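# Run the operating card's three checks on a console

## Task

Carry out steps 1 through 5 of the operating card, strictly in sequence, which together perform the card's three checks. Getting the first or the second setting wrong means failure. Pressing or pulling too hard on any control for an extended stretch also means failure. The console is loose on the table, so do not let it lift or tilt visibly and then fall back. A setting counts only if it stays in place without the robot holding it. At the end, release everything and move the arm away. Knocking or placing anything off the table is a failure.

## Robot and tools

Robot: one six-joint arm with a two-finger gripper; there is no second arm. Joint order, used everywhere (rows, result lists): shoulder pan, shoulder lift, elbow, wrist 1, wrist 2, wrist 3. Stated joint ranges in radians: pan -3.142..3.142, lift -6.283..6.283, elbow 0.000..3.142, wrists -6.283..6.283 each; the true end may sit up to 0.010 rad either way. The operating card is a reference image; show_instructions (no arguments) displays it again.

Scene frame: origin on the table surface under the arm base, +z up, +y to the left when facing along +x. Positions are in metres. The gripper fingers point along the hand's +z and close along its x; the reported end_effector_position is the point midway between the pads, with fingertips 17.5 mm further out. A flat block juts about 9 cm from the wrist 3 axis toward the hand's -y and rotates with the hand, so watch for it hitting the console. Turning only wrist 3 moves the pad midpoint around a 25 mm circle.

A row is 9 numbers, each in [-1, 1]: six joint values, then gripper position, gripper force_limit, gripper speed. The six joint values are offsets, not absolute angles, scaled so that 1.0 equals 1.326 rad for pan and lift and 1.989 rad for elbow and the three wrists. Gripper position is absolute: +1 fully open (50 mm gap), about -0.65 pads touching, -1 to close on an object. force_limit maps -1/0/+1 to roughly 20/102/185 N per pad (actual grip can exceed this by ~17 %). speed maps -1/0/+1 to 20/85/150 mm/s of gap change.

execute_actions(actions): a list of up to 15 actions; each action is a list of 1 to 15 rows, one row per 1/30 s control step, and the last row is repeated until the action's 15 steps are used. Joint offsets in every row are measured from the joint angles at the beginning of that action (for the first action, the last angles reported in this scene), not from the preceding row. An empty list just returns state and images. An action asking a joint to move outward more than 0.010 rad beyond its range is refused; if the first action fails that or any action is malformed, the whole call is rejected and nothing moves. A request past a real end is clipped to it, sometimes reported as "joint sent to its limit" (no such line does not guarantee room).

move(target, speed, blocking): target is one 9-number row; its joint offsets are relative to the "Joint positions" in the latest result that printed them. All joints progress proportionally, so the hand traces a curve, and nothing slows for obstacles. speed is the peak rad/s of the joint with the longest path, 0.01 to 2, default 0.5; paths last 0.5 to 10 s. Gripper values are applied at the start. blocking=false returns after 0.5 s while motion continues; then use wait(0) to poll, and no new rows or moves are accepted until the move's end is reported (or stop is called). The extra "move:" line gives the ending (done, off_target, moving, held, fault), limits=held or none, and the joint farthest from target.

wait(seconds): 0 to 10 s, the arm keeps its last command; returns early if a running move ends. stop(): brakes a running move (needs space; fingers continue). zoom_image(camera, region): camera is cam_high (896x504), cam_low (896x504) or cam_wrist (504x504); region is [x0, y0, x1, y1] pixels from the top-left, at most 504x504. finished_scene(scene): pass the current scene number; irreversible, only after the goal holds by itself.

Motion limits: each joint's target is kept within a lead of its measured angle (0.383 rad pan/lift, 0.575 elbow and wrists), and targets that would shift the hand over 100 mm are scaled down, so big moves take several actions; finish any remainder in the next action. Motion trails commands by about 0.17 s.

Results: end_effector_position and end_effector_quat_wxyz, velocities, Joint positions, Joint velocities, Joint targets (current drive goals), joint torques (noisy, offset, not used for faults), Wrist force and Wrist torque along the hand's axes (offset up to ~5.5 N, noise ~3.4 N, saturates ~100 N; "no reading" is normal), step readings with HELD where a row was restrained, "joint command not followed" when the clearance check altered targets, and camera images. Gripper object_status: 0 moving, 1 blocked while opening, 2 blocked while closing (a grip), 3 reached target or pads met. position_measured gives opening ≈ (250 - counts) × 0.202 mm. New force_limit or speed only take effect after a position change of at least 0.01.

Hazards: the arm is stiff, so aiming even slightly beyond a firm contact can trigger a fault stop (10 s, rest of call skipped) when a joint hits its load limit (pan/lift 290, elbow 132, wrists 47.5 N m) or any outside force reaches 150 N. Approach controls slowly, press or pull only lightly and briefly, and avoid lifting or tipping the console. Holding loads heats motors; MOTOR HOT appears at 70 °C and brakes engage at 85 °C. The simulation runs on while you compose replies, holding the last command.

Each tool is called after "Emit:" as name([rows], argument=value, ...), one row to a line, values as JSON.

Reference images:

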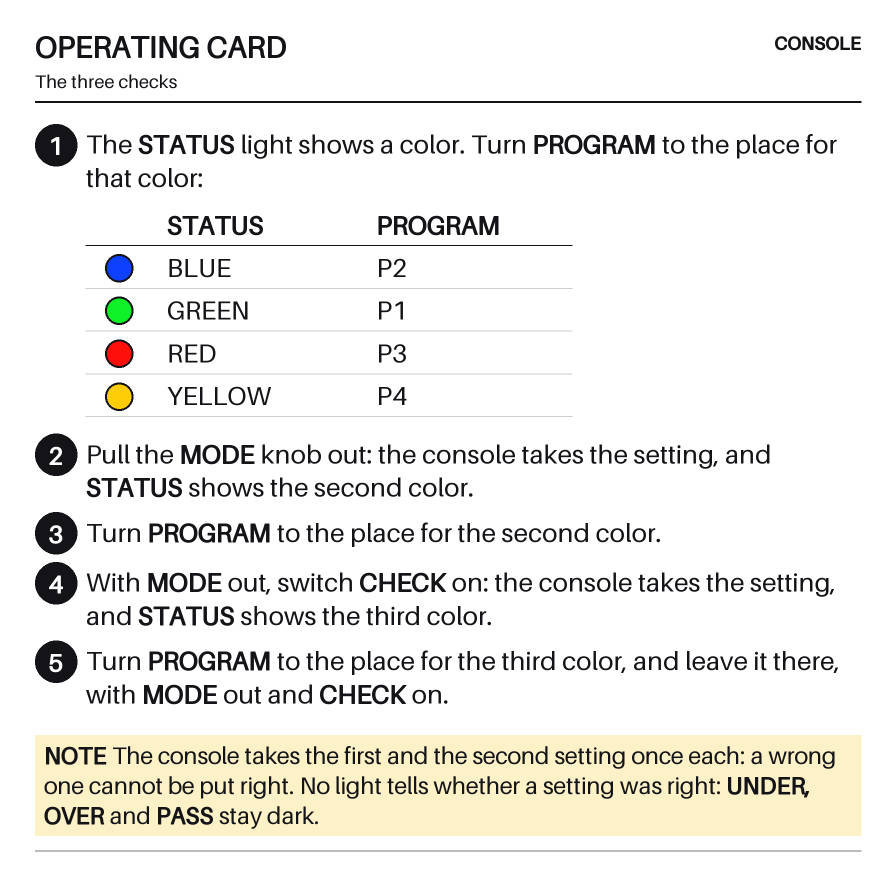

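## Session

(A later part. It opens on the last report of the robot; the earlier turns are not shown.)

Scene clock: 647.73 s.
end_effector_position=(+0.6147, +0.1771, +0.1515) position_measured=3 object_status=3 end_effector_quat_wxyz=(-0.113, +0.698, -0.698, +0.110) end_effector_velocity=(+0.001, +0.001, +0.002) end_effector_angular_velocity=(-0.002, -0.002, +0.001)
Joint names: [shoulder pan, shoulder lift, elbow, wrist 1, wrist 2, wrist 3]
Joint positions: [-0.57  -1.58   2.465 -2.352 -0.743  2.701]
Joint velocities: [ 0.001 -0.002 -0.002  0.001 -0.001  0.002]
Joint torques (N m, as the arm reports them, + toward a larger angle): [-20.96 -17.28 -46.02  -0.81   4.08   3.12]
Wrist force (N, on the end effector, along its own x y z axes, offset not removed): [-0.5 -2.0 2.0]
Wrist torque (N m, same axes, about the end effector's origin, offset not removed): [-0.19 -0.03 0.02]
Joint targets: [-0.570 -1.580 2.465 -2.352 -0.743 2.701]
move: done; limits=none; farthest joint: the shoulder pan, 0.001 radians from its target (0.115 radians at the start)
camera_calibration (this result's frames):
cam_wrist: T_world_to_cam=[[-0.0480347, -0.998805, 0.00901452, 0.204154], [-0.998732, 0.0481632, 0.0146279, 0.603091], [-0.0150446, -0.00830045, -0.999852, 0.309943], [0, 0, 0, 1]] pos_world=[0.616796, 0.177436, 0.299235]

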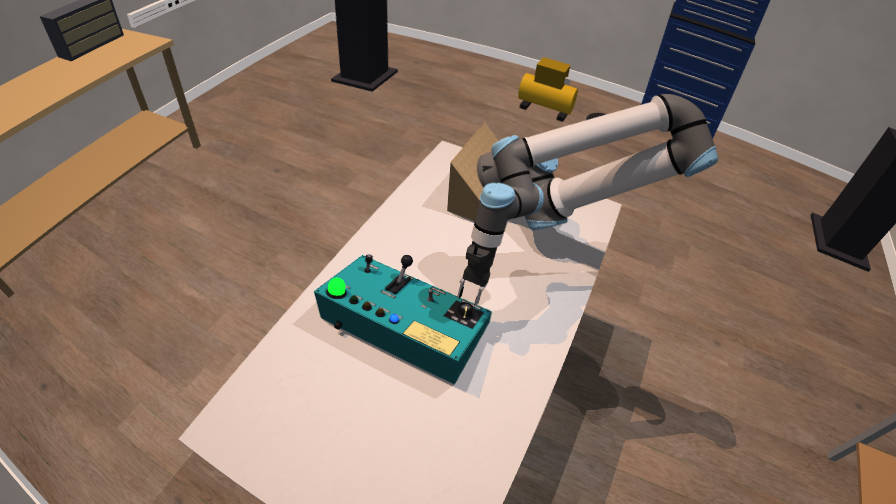

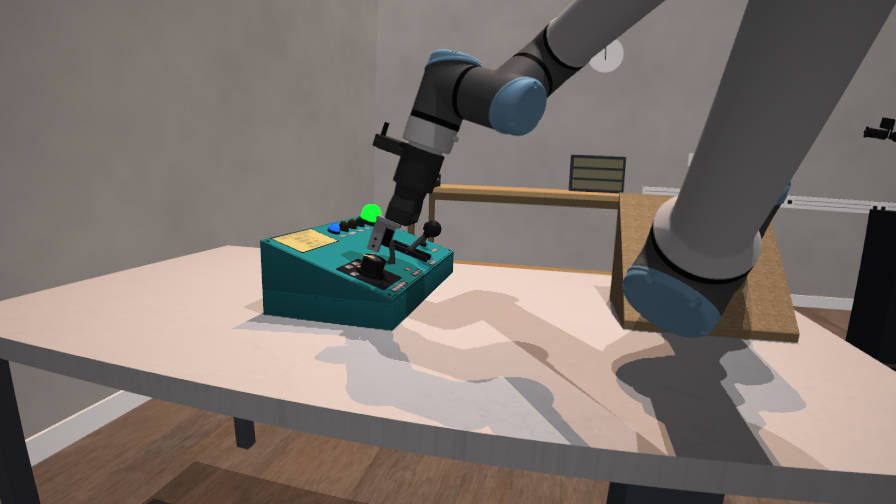

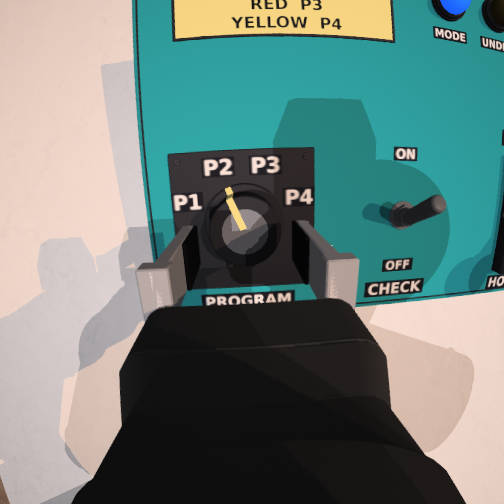

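Emit:
move(target=[0.0456,0.0649,0.004,-0.0804,0.0015,0.0447,1,-0.9,-0.6], speed=0.3)

Emit:
execute_actions([
  [[0,0,0,0,0,0,-1,-0.88,-0.6]],
])

Scene clock: 656.03 s.
end_effector_position=(+0.6280, +0.1768, +0.1150) position_measured=3 object_status=3 end_effector_quat_wxyz=(-0.112, +0.698, -0.698, +0.110) end_effector_velocity=(-0.000, -0.000, -0.001) end_effector_angular_velocity=(-0.002, +0.000, -0.001)
Joint names: [shoulder pan, shoulder lift, elbow, wrist 1, wrist 2, wrist 3]
Joint positions: [-0.51  -1.494  2.473 -2.511 -0.74   2.79 ]
Joint velocities: [ 0.001  0.001  0.001 -0.003 -0.002  0.002]
Joint torques (N m, as the arm reports them, + toward a larger angle): [-23.74   2.45 -26.31  -6.63   3.7    3.21]
Wrist force (N, on the end effector, along its own x y z axes, offset not removed): [-2.9 1.6 2.0]
Wrist torque (N m, same axes, about the end effector's origin, offset not removed): [0.36 0.45 0.01]
Joint targets: [-0.510 -1.493 2.473 -2.512 -0.740 2.790]
move: done; limits=none; farthest joint: the shoulder pan, 0.000 radians from its target (0.061 radians at the start)
camera_calibration (this result's frames):
cam_wrist: T_world_to_cam=[[-0.0480156, -0.998793, 0.0103583, 0.204639], [-0.998726, 0.0481686, 0.0150602, 0.616921], [-0.015541, -0.00962198, -0.999833, 0.274208], [0, 0, 0, 1]] pos_world=[0.630223, 0.177315, 0.262751]

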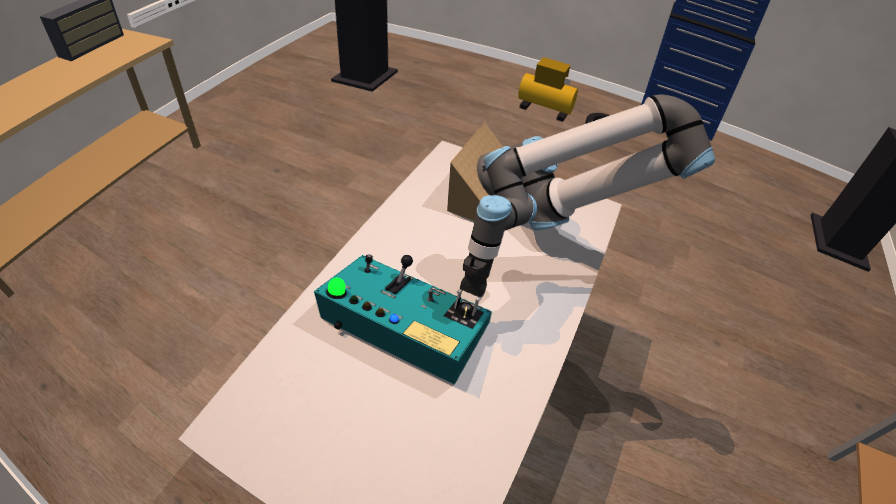

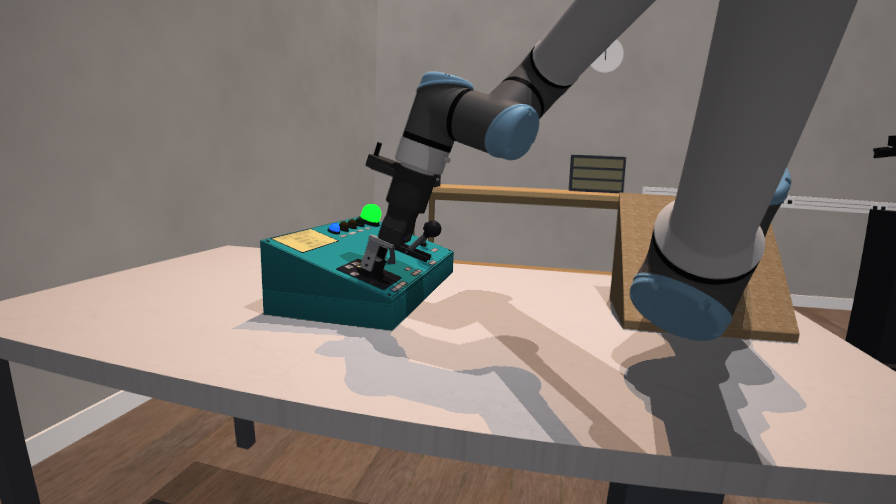

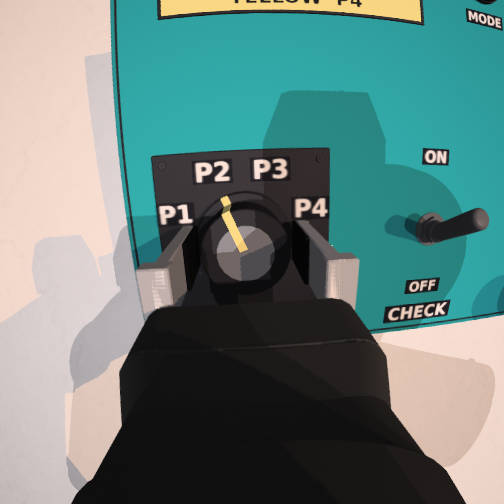

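Scene clock: 656.53 s.
end_effector_position=(+0.6281, +0.1769, +0.1150) position_measured=36 object_status=2 end_effector_quat_wxyz=(-0.112, +0.698, -0.698, +0.110) end_effector_velocity=(+0.000, +0.000, +0.000) end_effector_angular_velocity=(+0.000, -0.000, -0.002)
Joint names: [shoulder pan, shoulder lift, elbow, wrist 1, wrist 2, wrist 3]
Joint positions: [-0.51  -1.494  2.473 -2.512 -0.74   2.79 ]
Joint velocities: [ 0.    -0.     0.    -0.    -0.     0.002]
Joint torques (N m, as the arm reports them, + toward a larger angle): [-34.8   -8.36 -27.71  -4.02  -2.53   0.43]
Wrist force (N, on the end effector, along its own x y z axes, offset not removed): [-8.3 2.9 -3.2]
Wrist torque (N m, same axes, about the end effector's origin, offset not removed): [0.20 -0.54 -0.17]
Joint targets: [-0.510 -1.494 2.473 -2.511 -0.740 2.790]
Step readings (joint positions):
0: [-0.510 -1.494 2.473 -2.511 -0.740 2.790]
1: [-0.510 -1.494 2.473 -2.512 -0.740 2.790]
2: [-0.510 -1.494 2.473 -2.512 -0.740 2.790]
4: [-0.510 -1.494 2.473 -2.512 -0.740 2.790]
8: [-0.510 -1.494 2.473 -2.512 -0.740 2.790]
15: Joint positions above
camera_calibration (this result's frames):
cam_wrist: T_world_to_cam=[[-0.0479626, -0.998797, 0.0102072, 0.204676], [-0.998729, 0.0481128, 0.0150156, 0.616958], [-0.0154886, -0.00947403, -0.999835, 0.274129], [0, 0, 0, 1]] pos_world=[0.630237, 0.177343, 0.26273]

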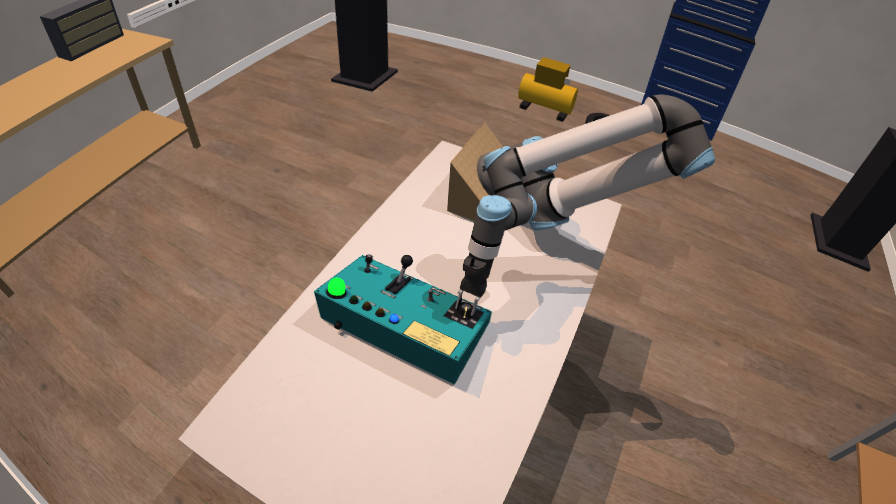

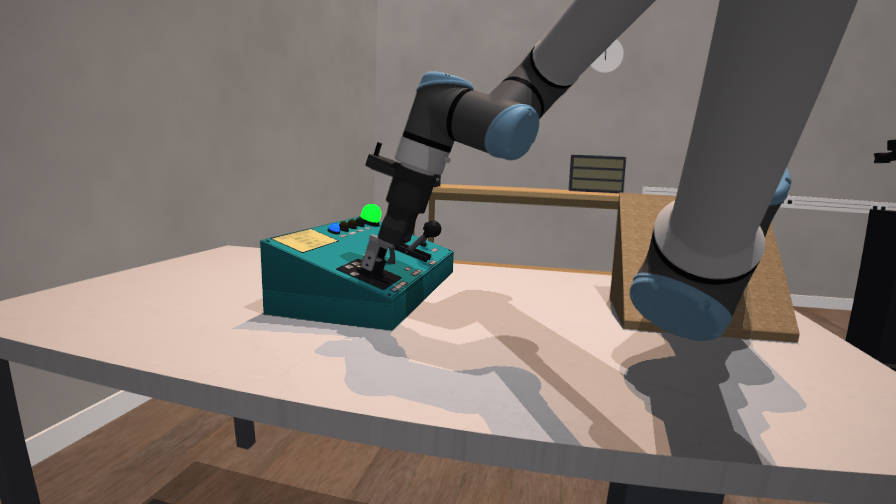

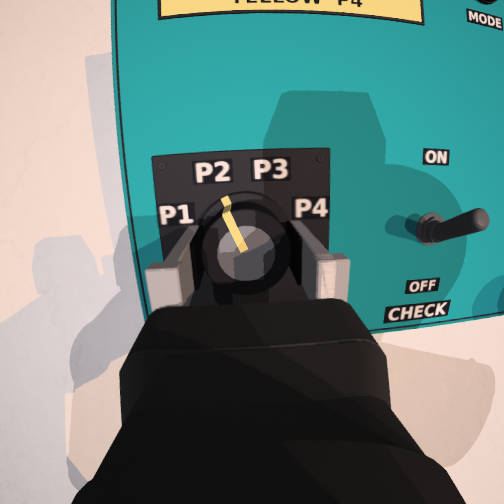

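Emit:
move(target=[-0.0082,0.0104,-0.0008,-0.0001,-0.0002,-0.2055,-1,-0.88,-0.6], speed=0.7)

Emit:
move(target=[-0.0057,0.0123,-0.0043,0.0003,-0.0002,-0.203,-1,-0.88,-0.6], speed=0.7)

Emit:
execute_actions([
  [[0,0,0,0,0,0,1,-0.7,0]],
])

Scene clock: 670.70 s.
end_effector_position=(+0.6278, +0.1775, +0.1149) position_measured=36 object_status=2 end_effector_quat_wxyz=(-0.089, +0.821, -0.549, +0.130) end_effector_velocity=(-0.001, +0.000, -0.001) end_effector_angular_velocity=(-0.001, +0.002, +0.004)
Joint names: [shoulder pan, shoulder lift, elbow, wrist 1, wrist 2, wrist 3]
Joint positions: [-0.521 -1.48   2.472 -2.512 -0.74   2.382]
Joint velocities: [ 0.001  0.     0.     0.001 -0.    -0.005]
Joint torques (N m, as the arm reports them, + toward a larger angle): [-48.06   2.2  -37.04  -5.1   -3.41  -1.35]
Wrist force (N, on the end effector, along its own x y z axes, offset not removed): [-1.8 -4.5 0.3]
Wrist torque (N m, same axes, about the end effector's origin, offset not removed): [0.41 0.70 0.15]
Joint targets: [-0.521 -1.480 2.472 -2.512 -0.740 2.381]
move: done; limits=none; farthest joint: the shoulder pan, 0.000 radians from its target (0.011 radians at the start)
camera_calibration (this result's frames):
cam_wrist: T_world_to_cam=[[0.317914, -0.939203, 0.129726, -0.048755], [-0.948038, -0.316691, 0.0305082, 0.647821], [0.0124297, -0.132685, -0.99108, 0.277395], [0, 0, 0, 1]] pos_world=[0.626211, 0.196174, 0.261482]

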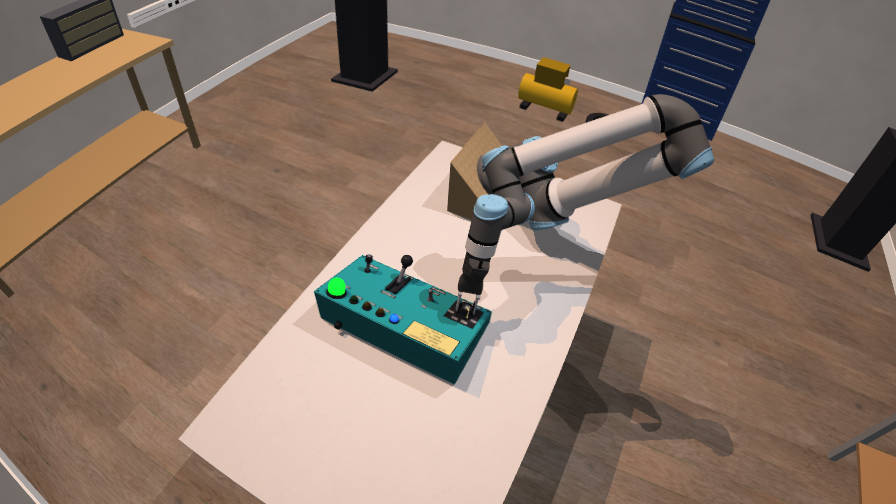

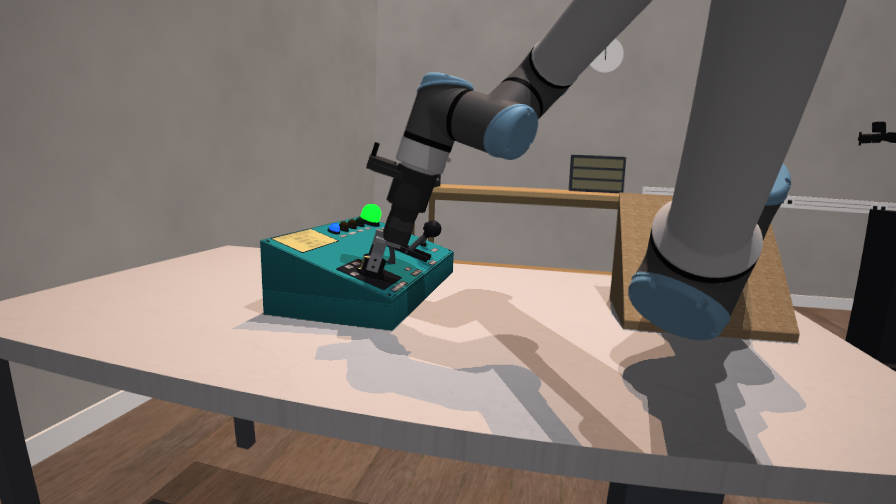

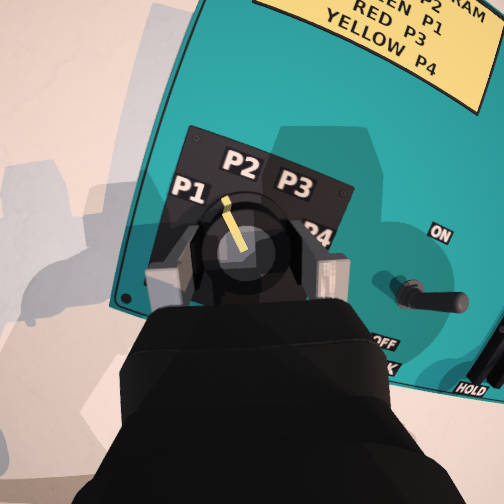

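Scene clock: 672.10 s.
end_effector_position=(+0.6276, +0.1777, +0.1149) position_measured=36 object_status=2 end_effector_quat_wxyz=(-0.062, +0.912, -0.379, +0.145) end_effector_velocity=(-0.000, +0.000, -0.002) end_effector_angular_velocity=(-0.000, +0.003, +0.002)
Joint names: [shoulder pan, shoulder lift, elbow, wrist 1, wrist 2, wrist 3]
Joint positions: [-0.528 -1.464  2.463 -2.511 -0.741  1.978]
Joint velocities: [ 0.002  0.002 -0.     0.001 -0.001 -0.002]
Joint torques (N m, as the arm reports them, + toward a larger angle): [-50.83   2.3  -38.39   0.28  -5.03  -1.21]
Wrist force (N, on the end effector, along its own x y z axes, offset not removed): [-1.3 -6.9 6.6]
Wrist torque (N m, same axes, about the end effector's origin, offset not removed): [0.30 0.45 -0.01]
Joint targets: [-0.528 -1.464 2.463 -2.511 -0.741 1.978]
move: done; limits=none; farthest joint: the shoulder pan, 0.000 radians from its target (0.008 radians at the start)
camera_calibration (this result's frames):
cam_wrist: T_world_to_cam=[[0.634197, -0.737068, 0.233508, -0.294794], [-0.768706, -0.633505, 0.0881111, 0.584824], [0.0829844, -0.235378, -0.968355, 0.24878], [0, 0, 0, 1]] pos_world=[0.61587, 0.211763, 0.258214]

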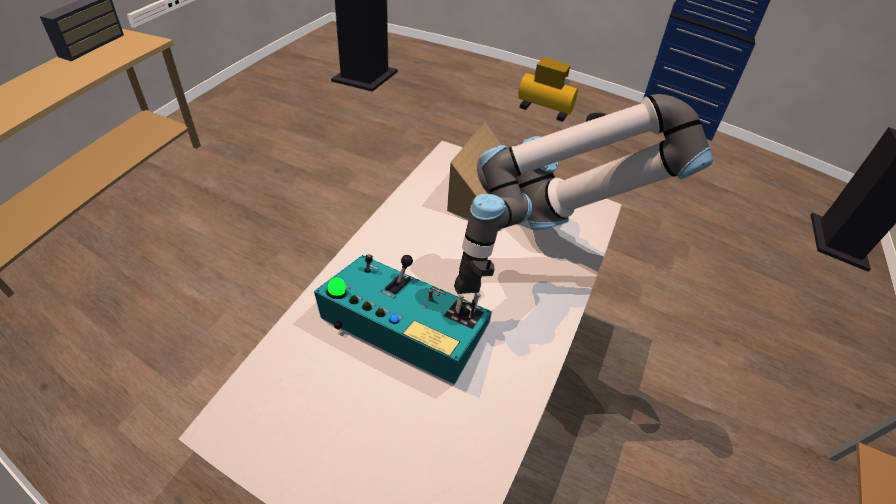

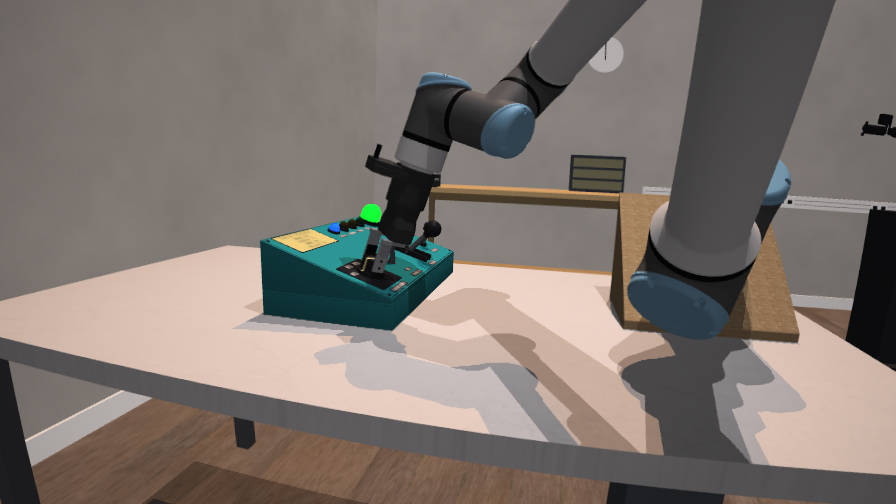

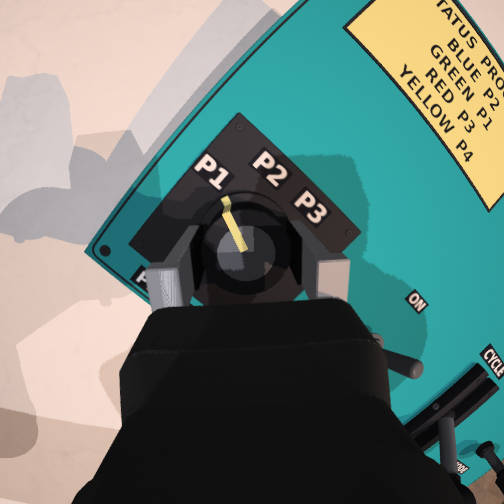

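Scene clock: 672.60 s.
end_effector_position=(+0.6276, +0.1777, +0.1149) position_measured=3 object_status=3 end_effector_quat_wxyz=(-0.061, +0.912, -0.379, +0.145) end_effector_velocity=(+0.000, +0.000, +0.001) end_effector_angular_velocity=(-0.002, -0.000, -0.000)
Joint names: [shoulder pan, shoulder lift, elbow, wrist 1, wrist 2, wrist 3]
Joint positions: [-0.528 -1.464  2.463 -2.511 -0.741  1.978]
Joint velocities: [ 0.    -0.001 -0.001 -0.    -0.001  0.001]
Joint torques (N m, as the arm reports them, + toward a larger angle): [-46.83  -0.84 -38.18  -2.28   0.01   2.99]
Wrist force (N, on the end effector, along its own x y z axes, offset not removed): [-4.5 -1.9 2.7]
Wrist torque (N m, same axes, about the end effector's origin, offset not removed): [-0.32 0.70 0.00]
Joint targets: [-0.528 -1.464 2.463 -2.511 -0.741 1.978]
Step readings (joint positions):
0: [-0.528 -1.464 2.463 -2.511 -0.741 1.978]
1: [-0.528 -1.464 2.463 -2.511 -0.741 1.978]
2: [-0.528 -1.464 2.463 -2.511 -0.741 1.978]
4: [-0.528 -1.464 2.463 -2.511 -0.741 1.978]
8: [-0.528 -1.464 2.463 -2.511 -0.741 1.978]
15: Joint positions above
camera_calibration (this result's frames):
cam_wrist: T_world_to_cam=[[0.634205, -0.737054, 0.23353, -0.294821], [-0.768707, -0.633486, 0.0882319, 0.584763], [0.0829063, -0.235473, -0.968338, 0.248825], [0, 0, 0, 1]] pos_world=[0.615859, 0.211732, 0.258201]

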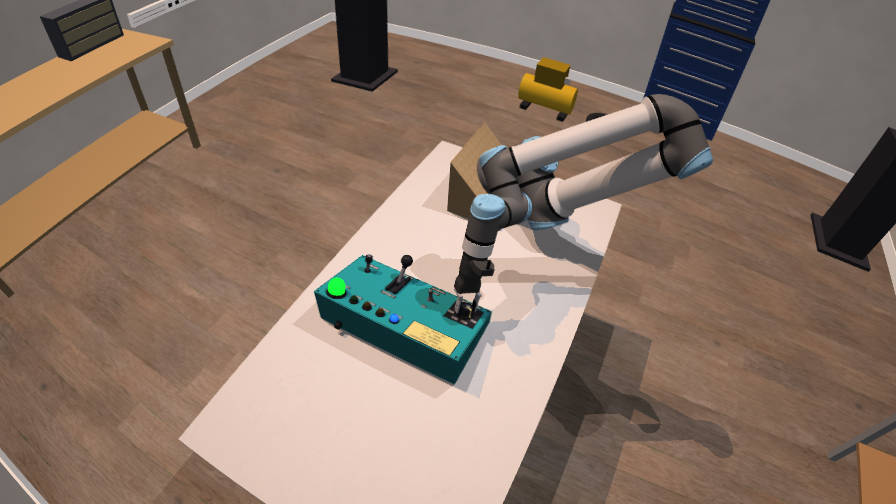

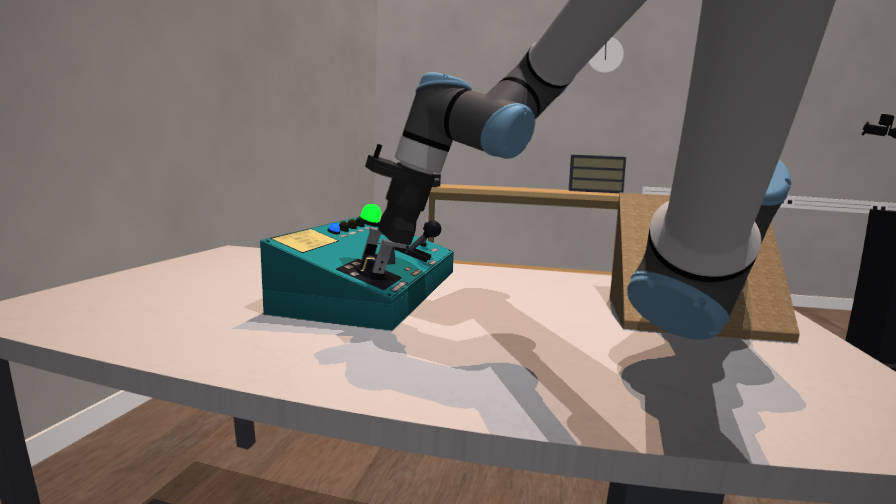

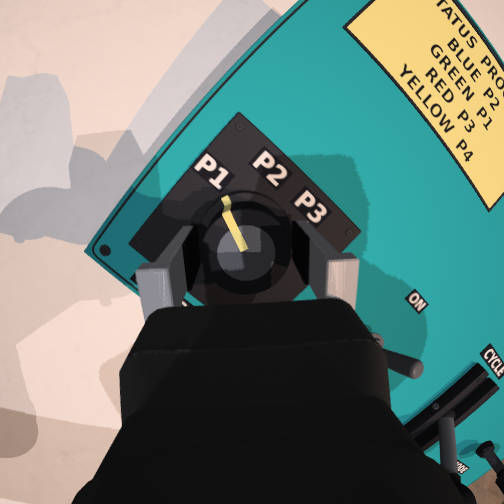

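Retreat along the lift direction (scaled ×5).

Emit:
move(target=[-0.195,-0.278,-0.022,0.351,-0.0075,-0.196,1,-0.7,0], speed=0.8)

Scene clock: 679.73 s.
end_effector_position=(+0.5471, +0.2064, +0.2586) position_measured=3 object_status=3 end_effector_quat_wxyz=(-0.079, +0.914, -0.372, +0.145) end_effector_velocity=(-0.000, +0.000, +0.001) end_effector_angular_velocity=(-0.000, -0.001, +0.001)
Joint names: [shoulder pan, shoulder lift, elbow, wrist 1, wrist 2, wrist 3]
Joint positions: [-0.787 -1.832  2.419 -1.814 -0.756  1.589]
Joint velocities: [-0.001 -0.002 -0.001  0.003  0.001 -0.003]
Joint torques (N m, as the arm reports them, + toward a larger angle): [-40.71   2.9  -52.42  -0.89  -2.78  -1.65]
Wrist force (N, on the end effector, along its own x y z axes, offset not removed): [0.5 1.2 1.5]
Wrist torque (N m, same axes, about the end effector's origin, offset not removed): [0.29 -0.29 0.00]
Joint targets: [-0.787 -1.832 2.419 -1.813 -0.756 1.589]
move: done; limits=none; farthest joint: the shoulder lift, 0.001 radians from its target (0.369 radians at the start)
camera_calibration (this result's frames):
cam_wrist: T_world_to_cam=[[0.644914, -0.731834, 0.220236, -0.259645], [-0.757561, -0.650204, 0.0577606, 0.533651], [0.100927, -0.204093, -0.973735, 0.386499], [0, 0, 0, 1]] pos_world=[0.532714, 0.235846, 0.402707]

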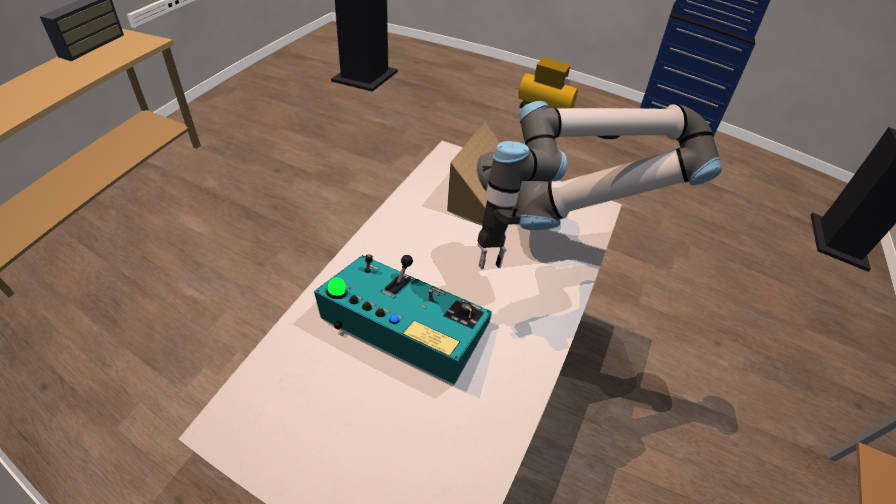

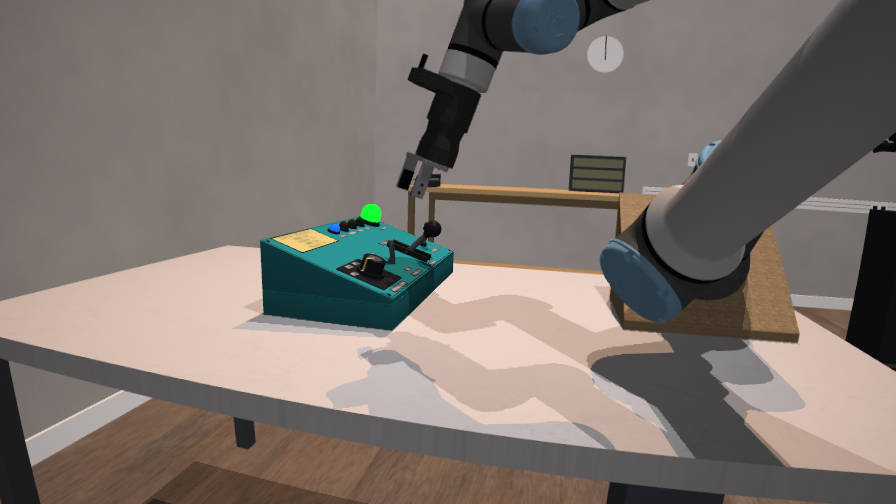

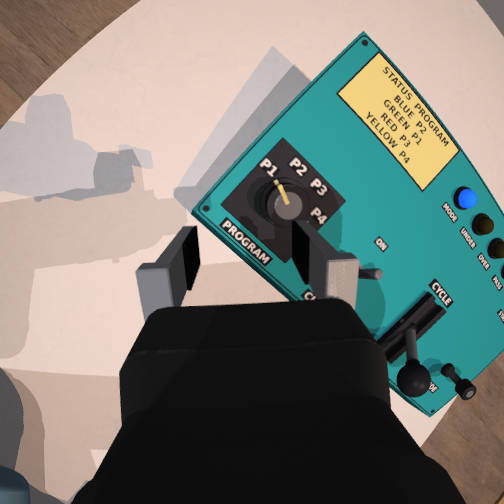

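Emit:
finished_scene(scene=1)

The scene is finished: the task was done.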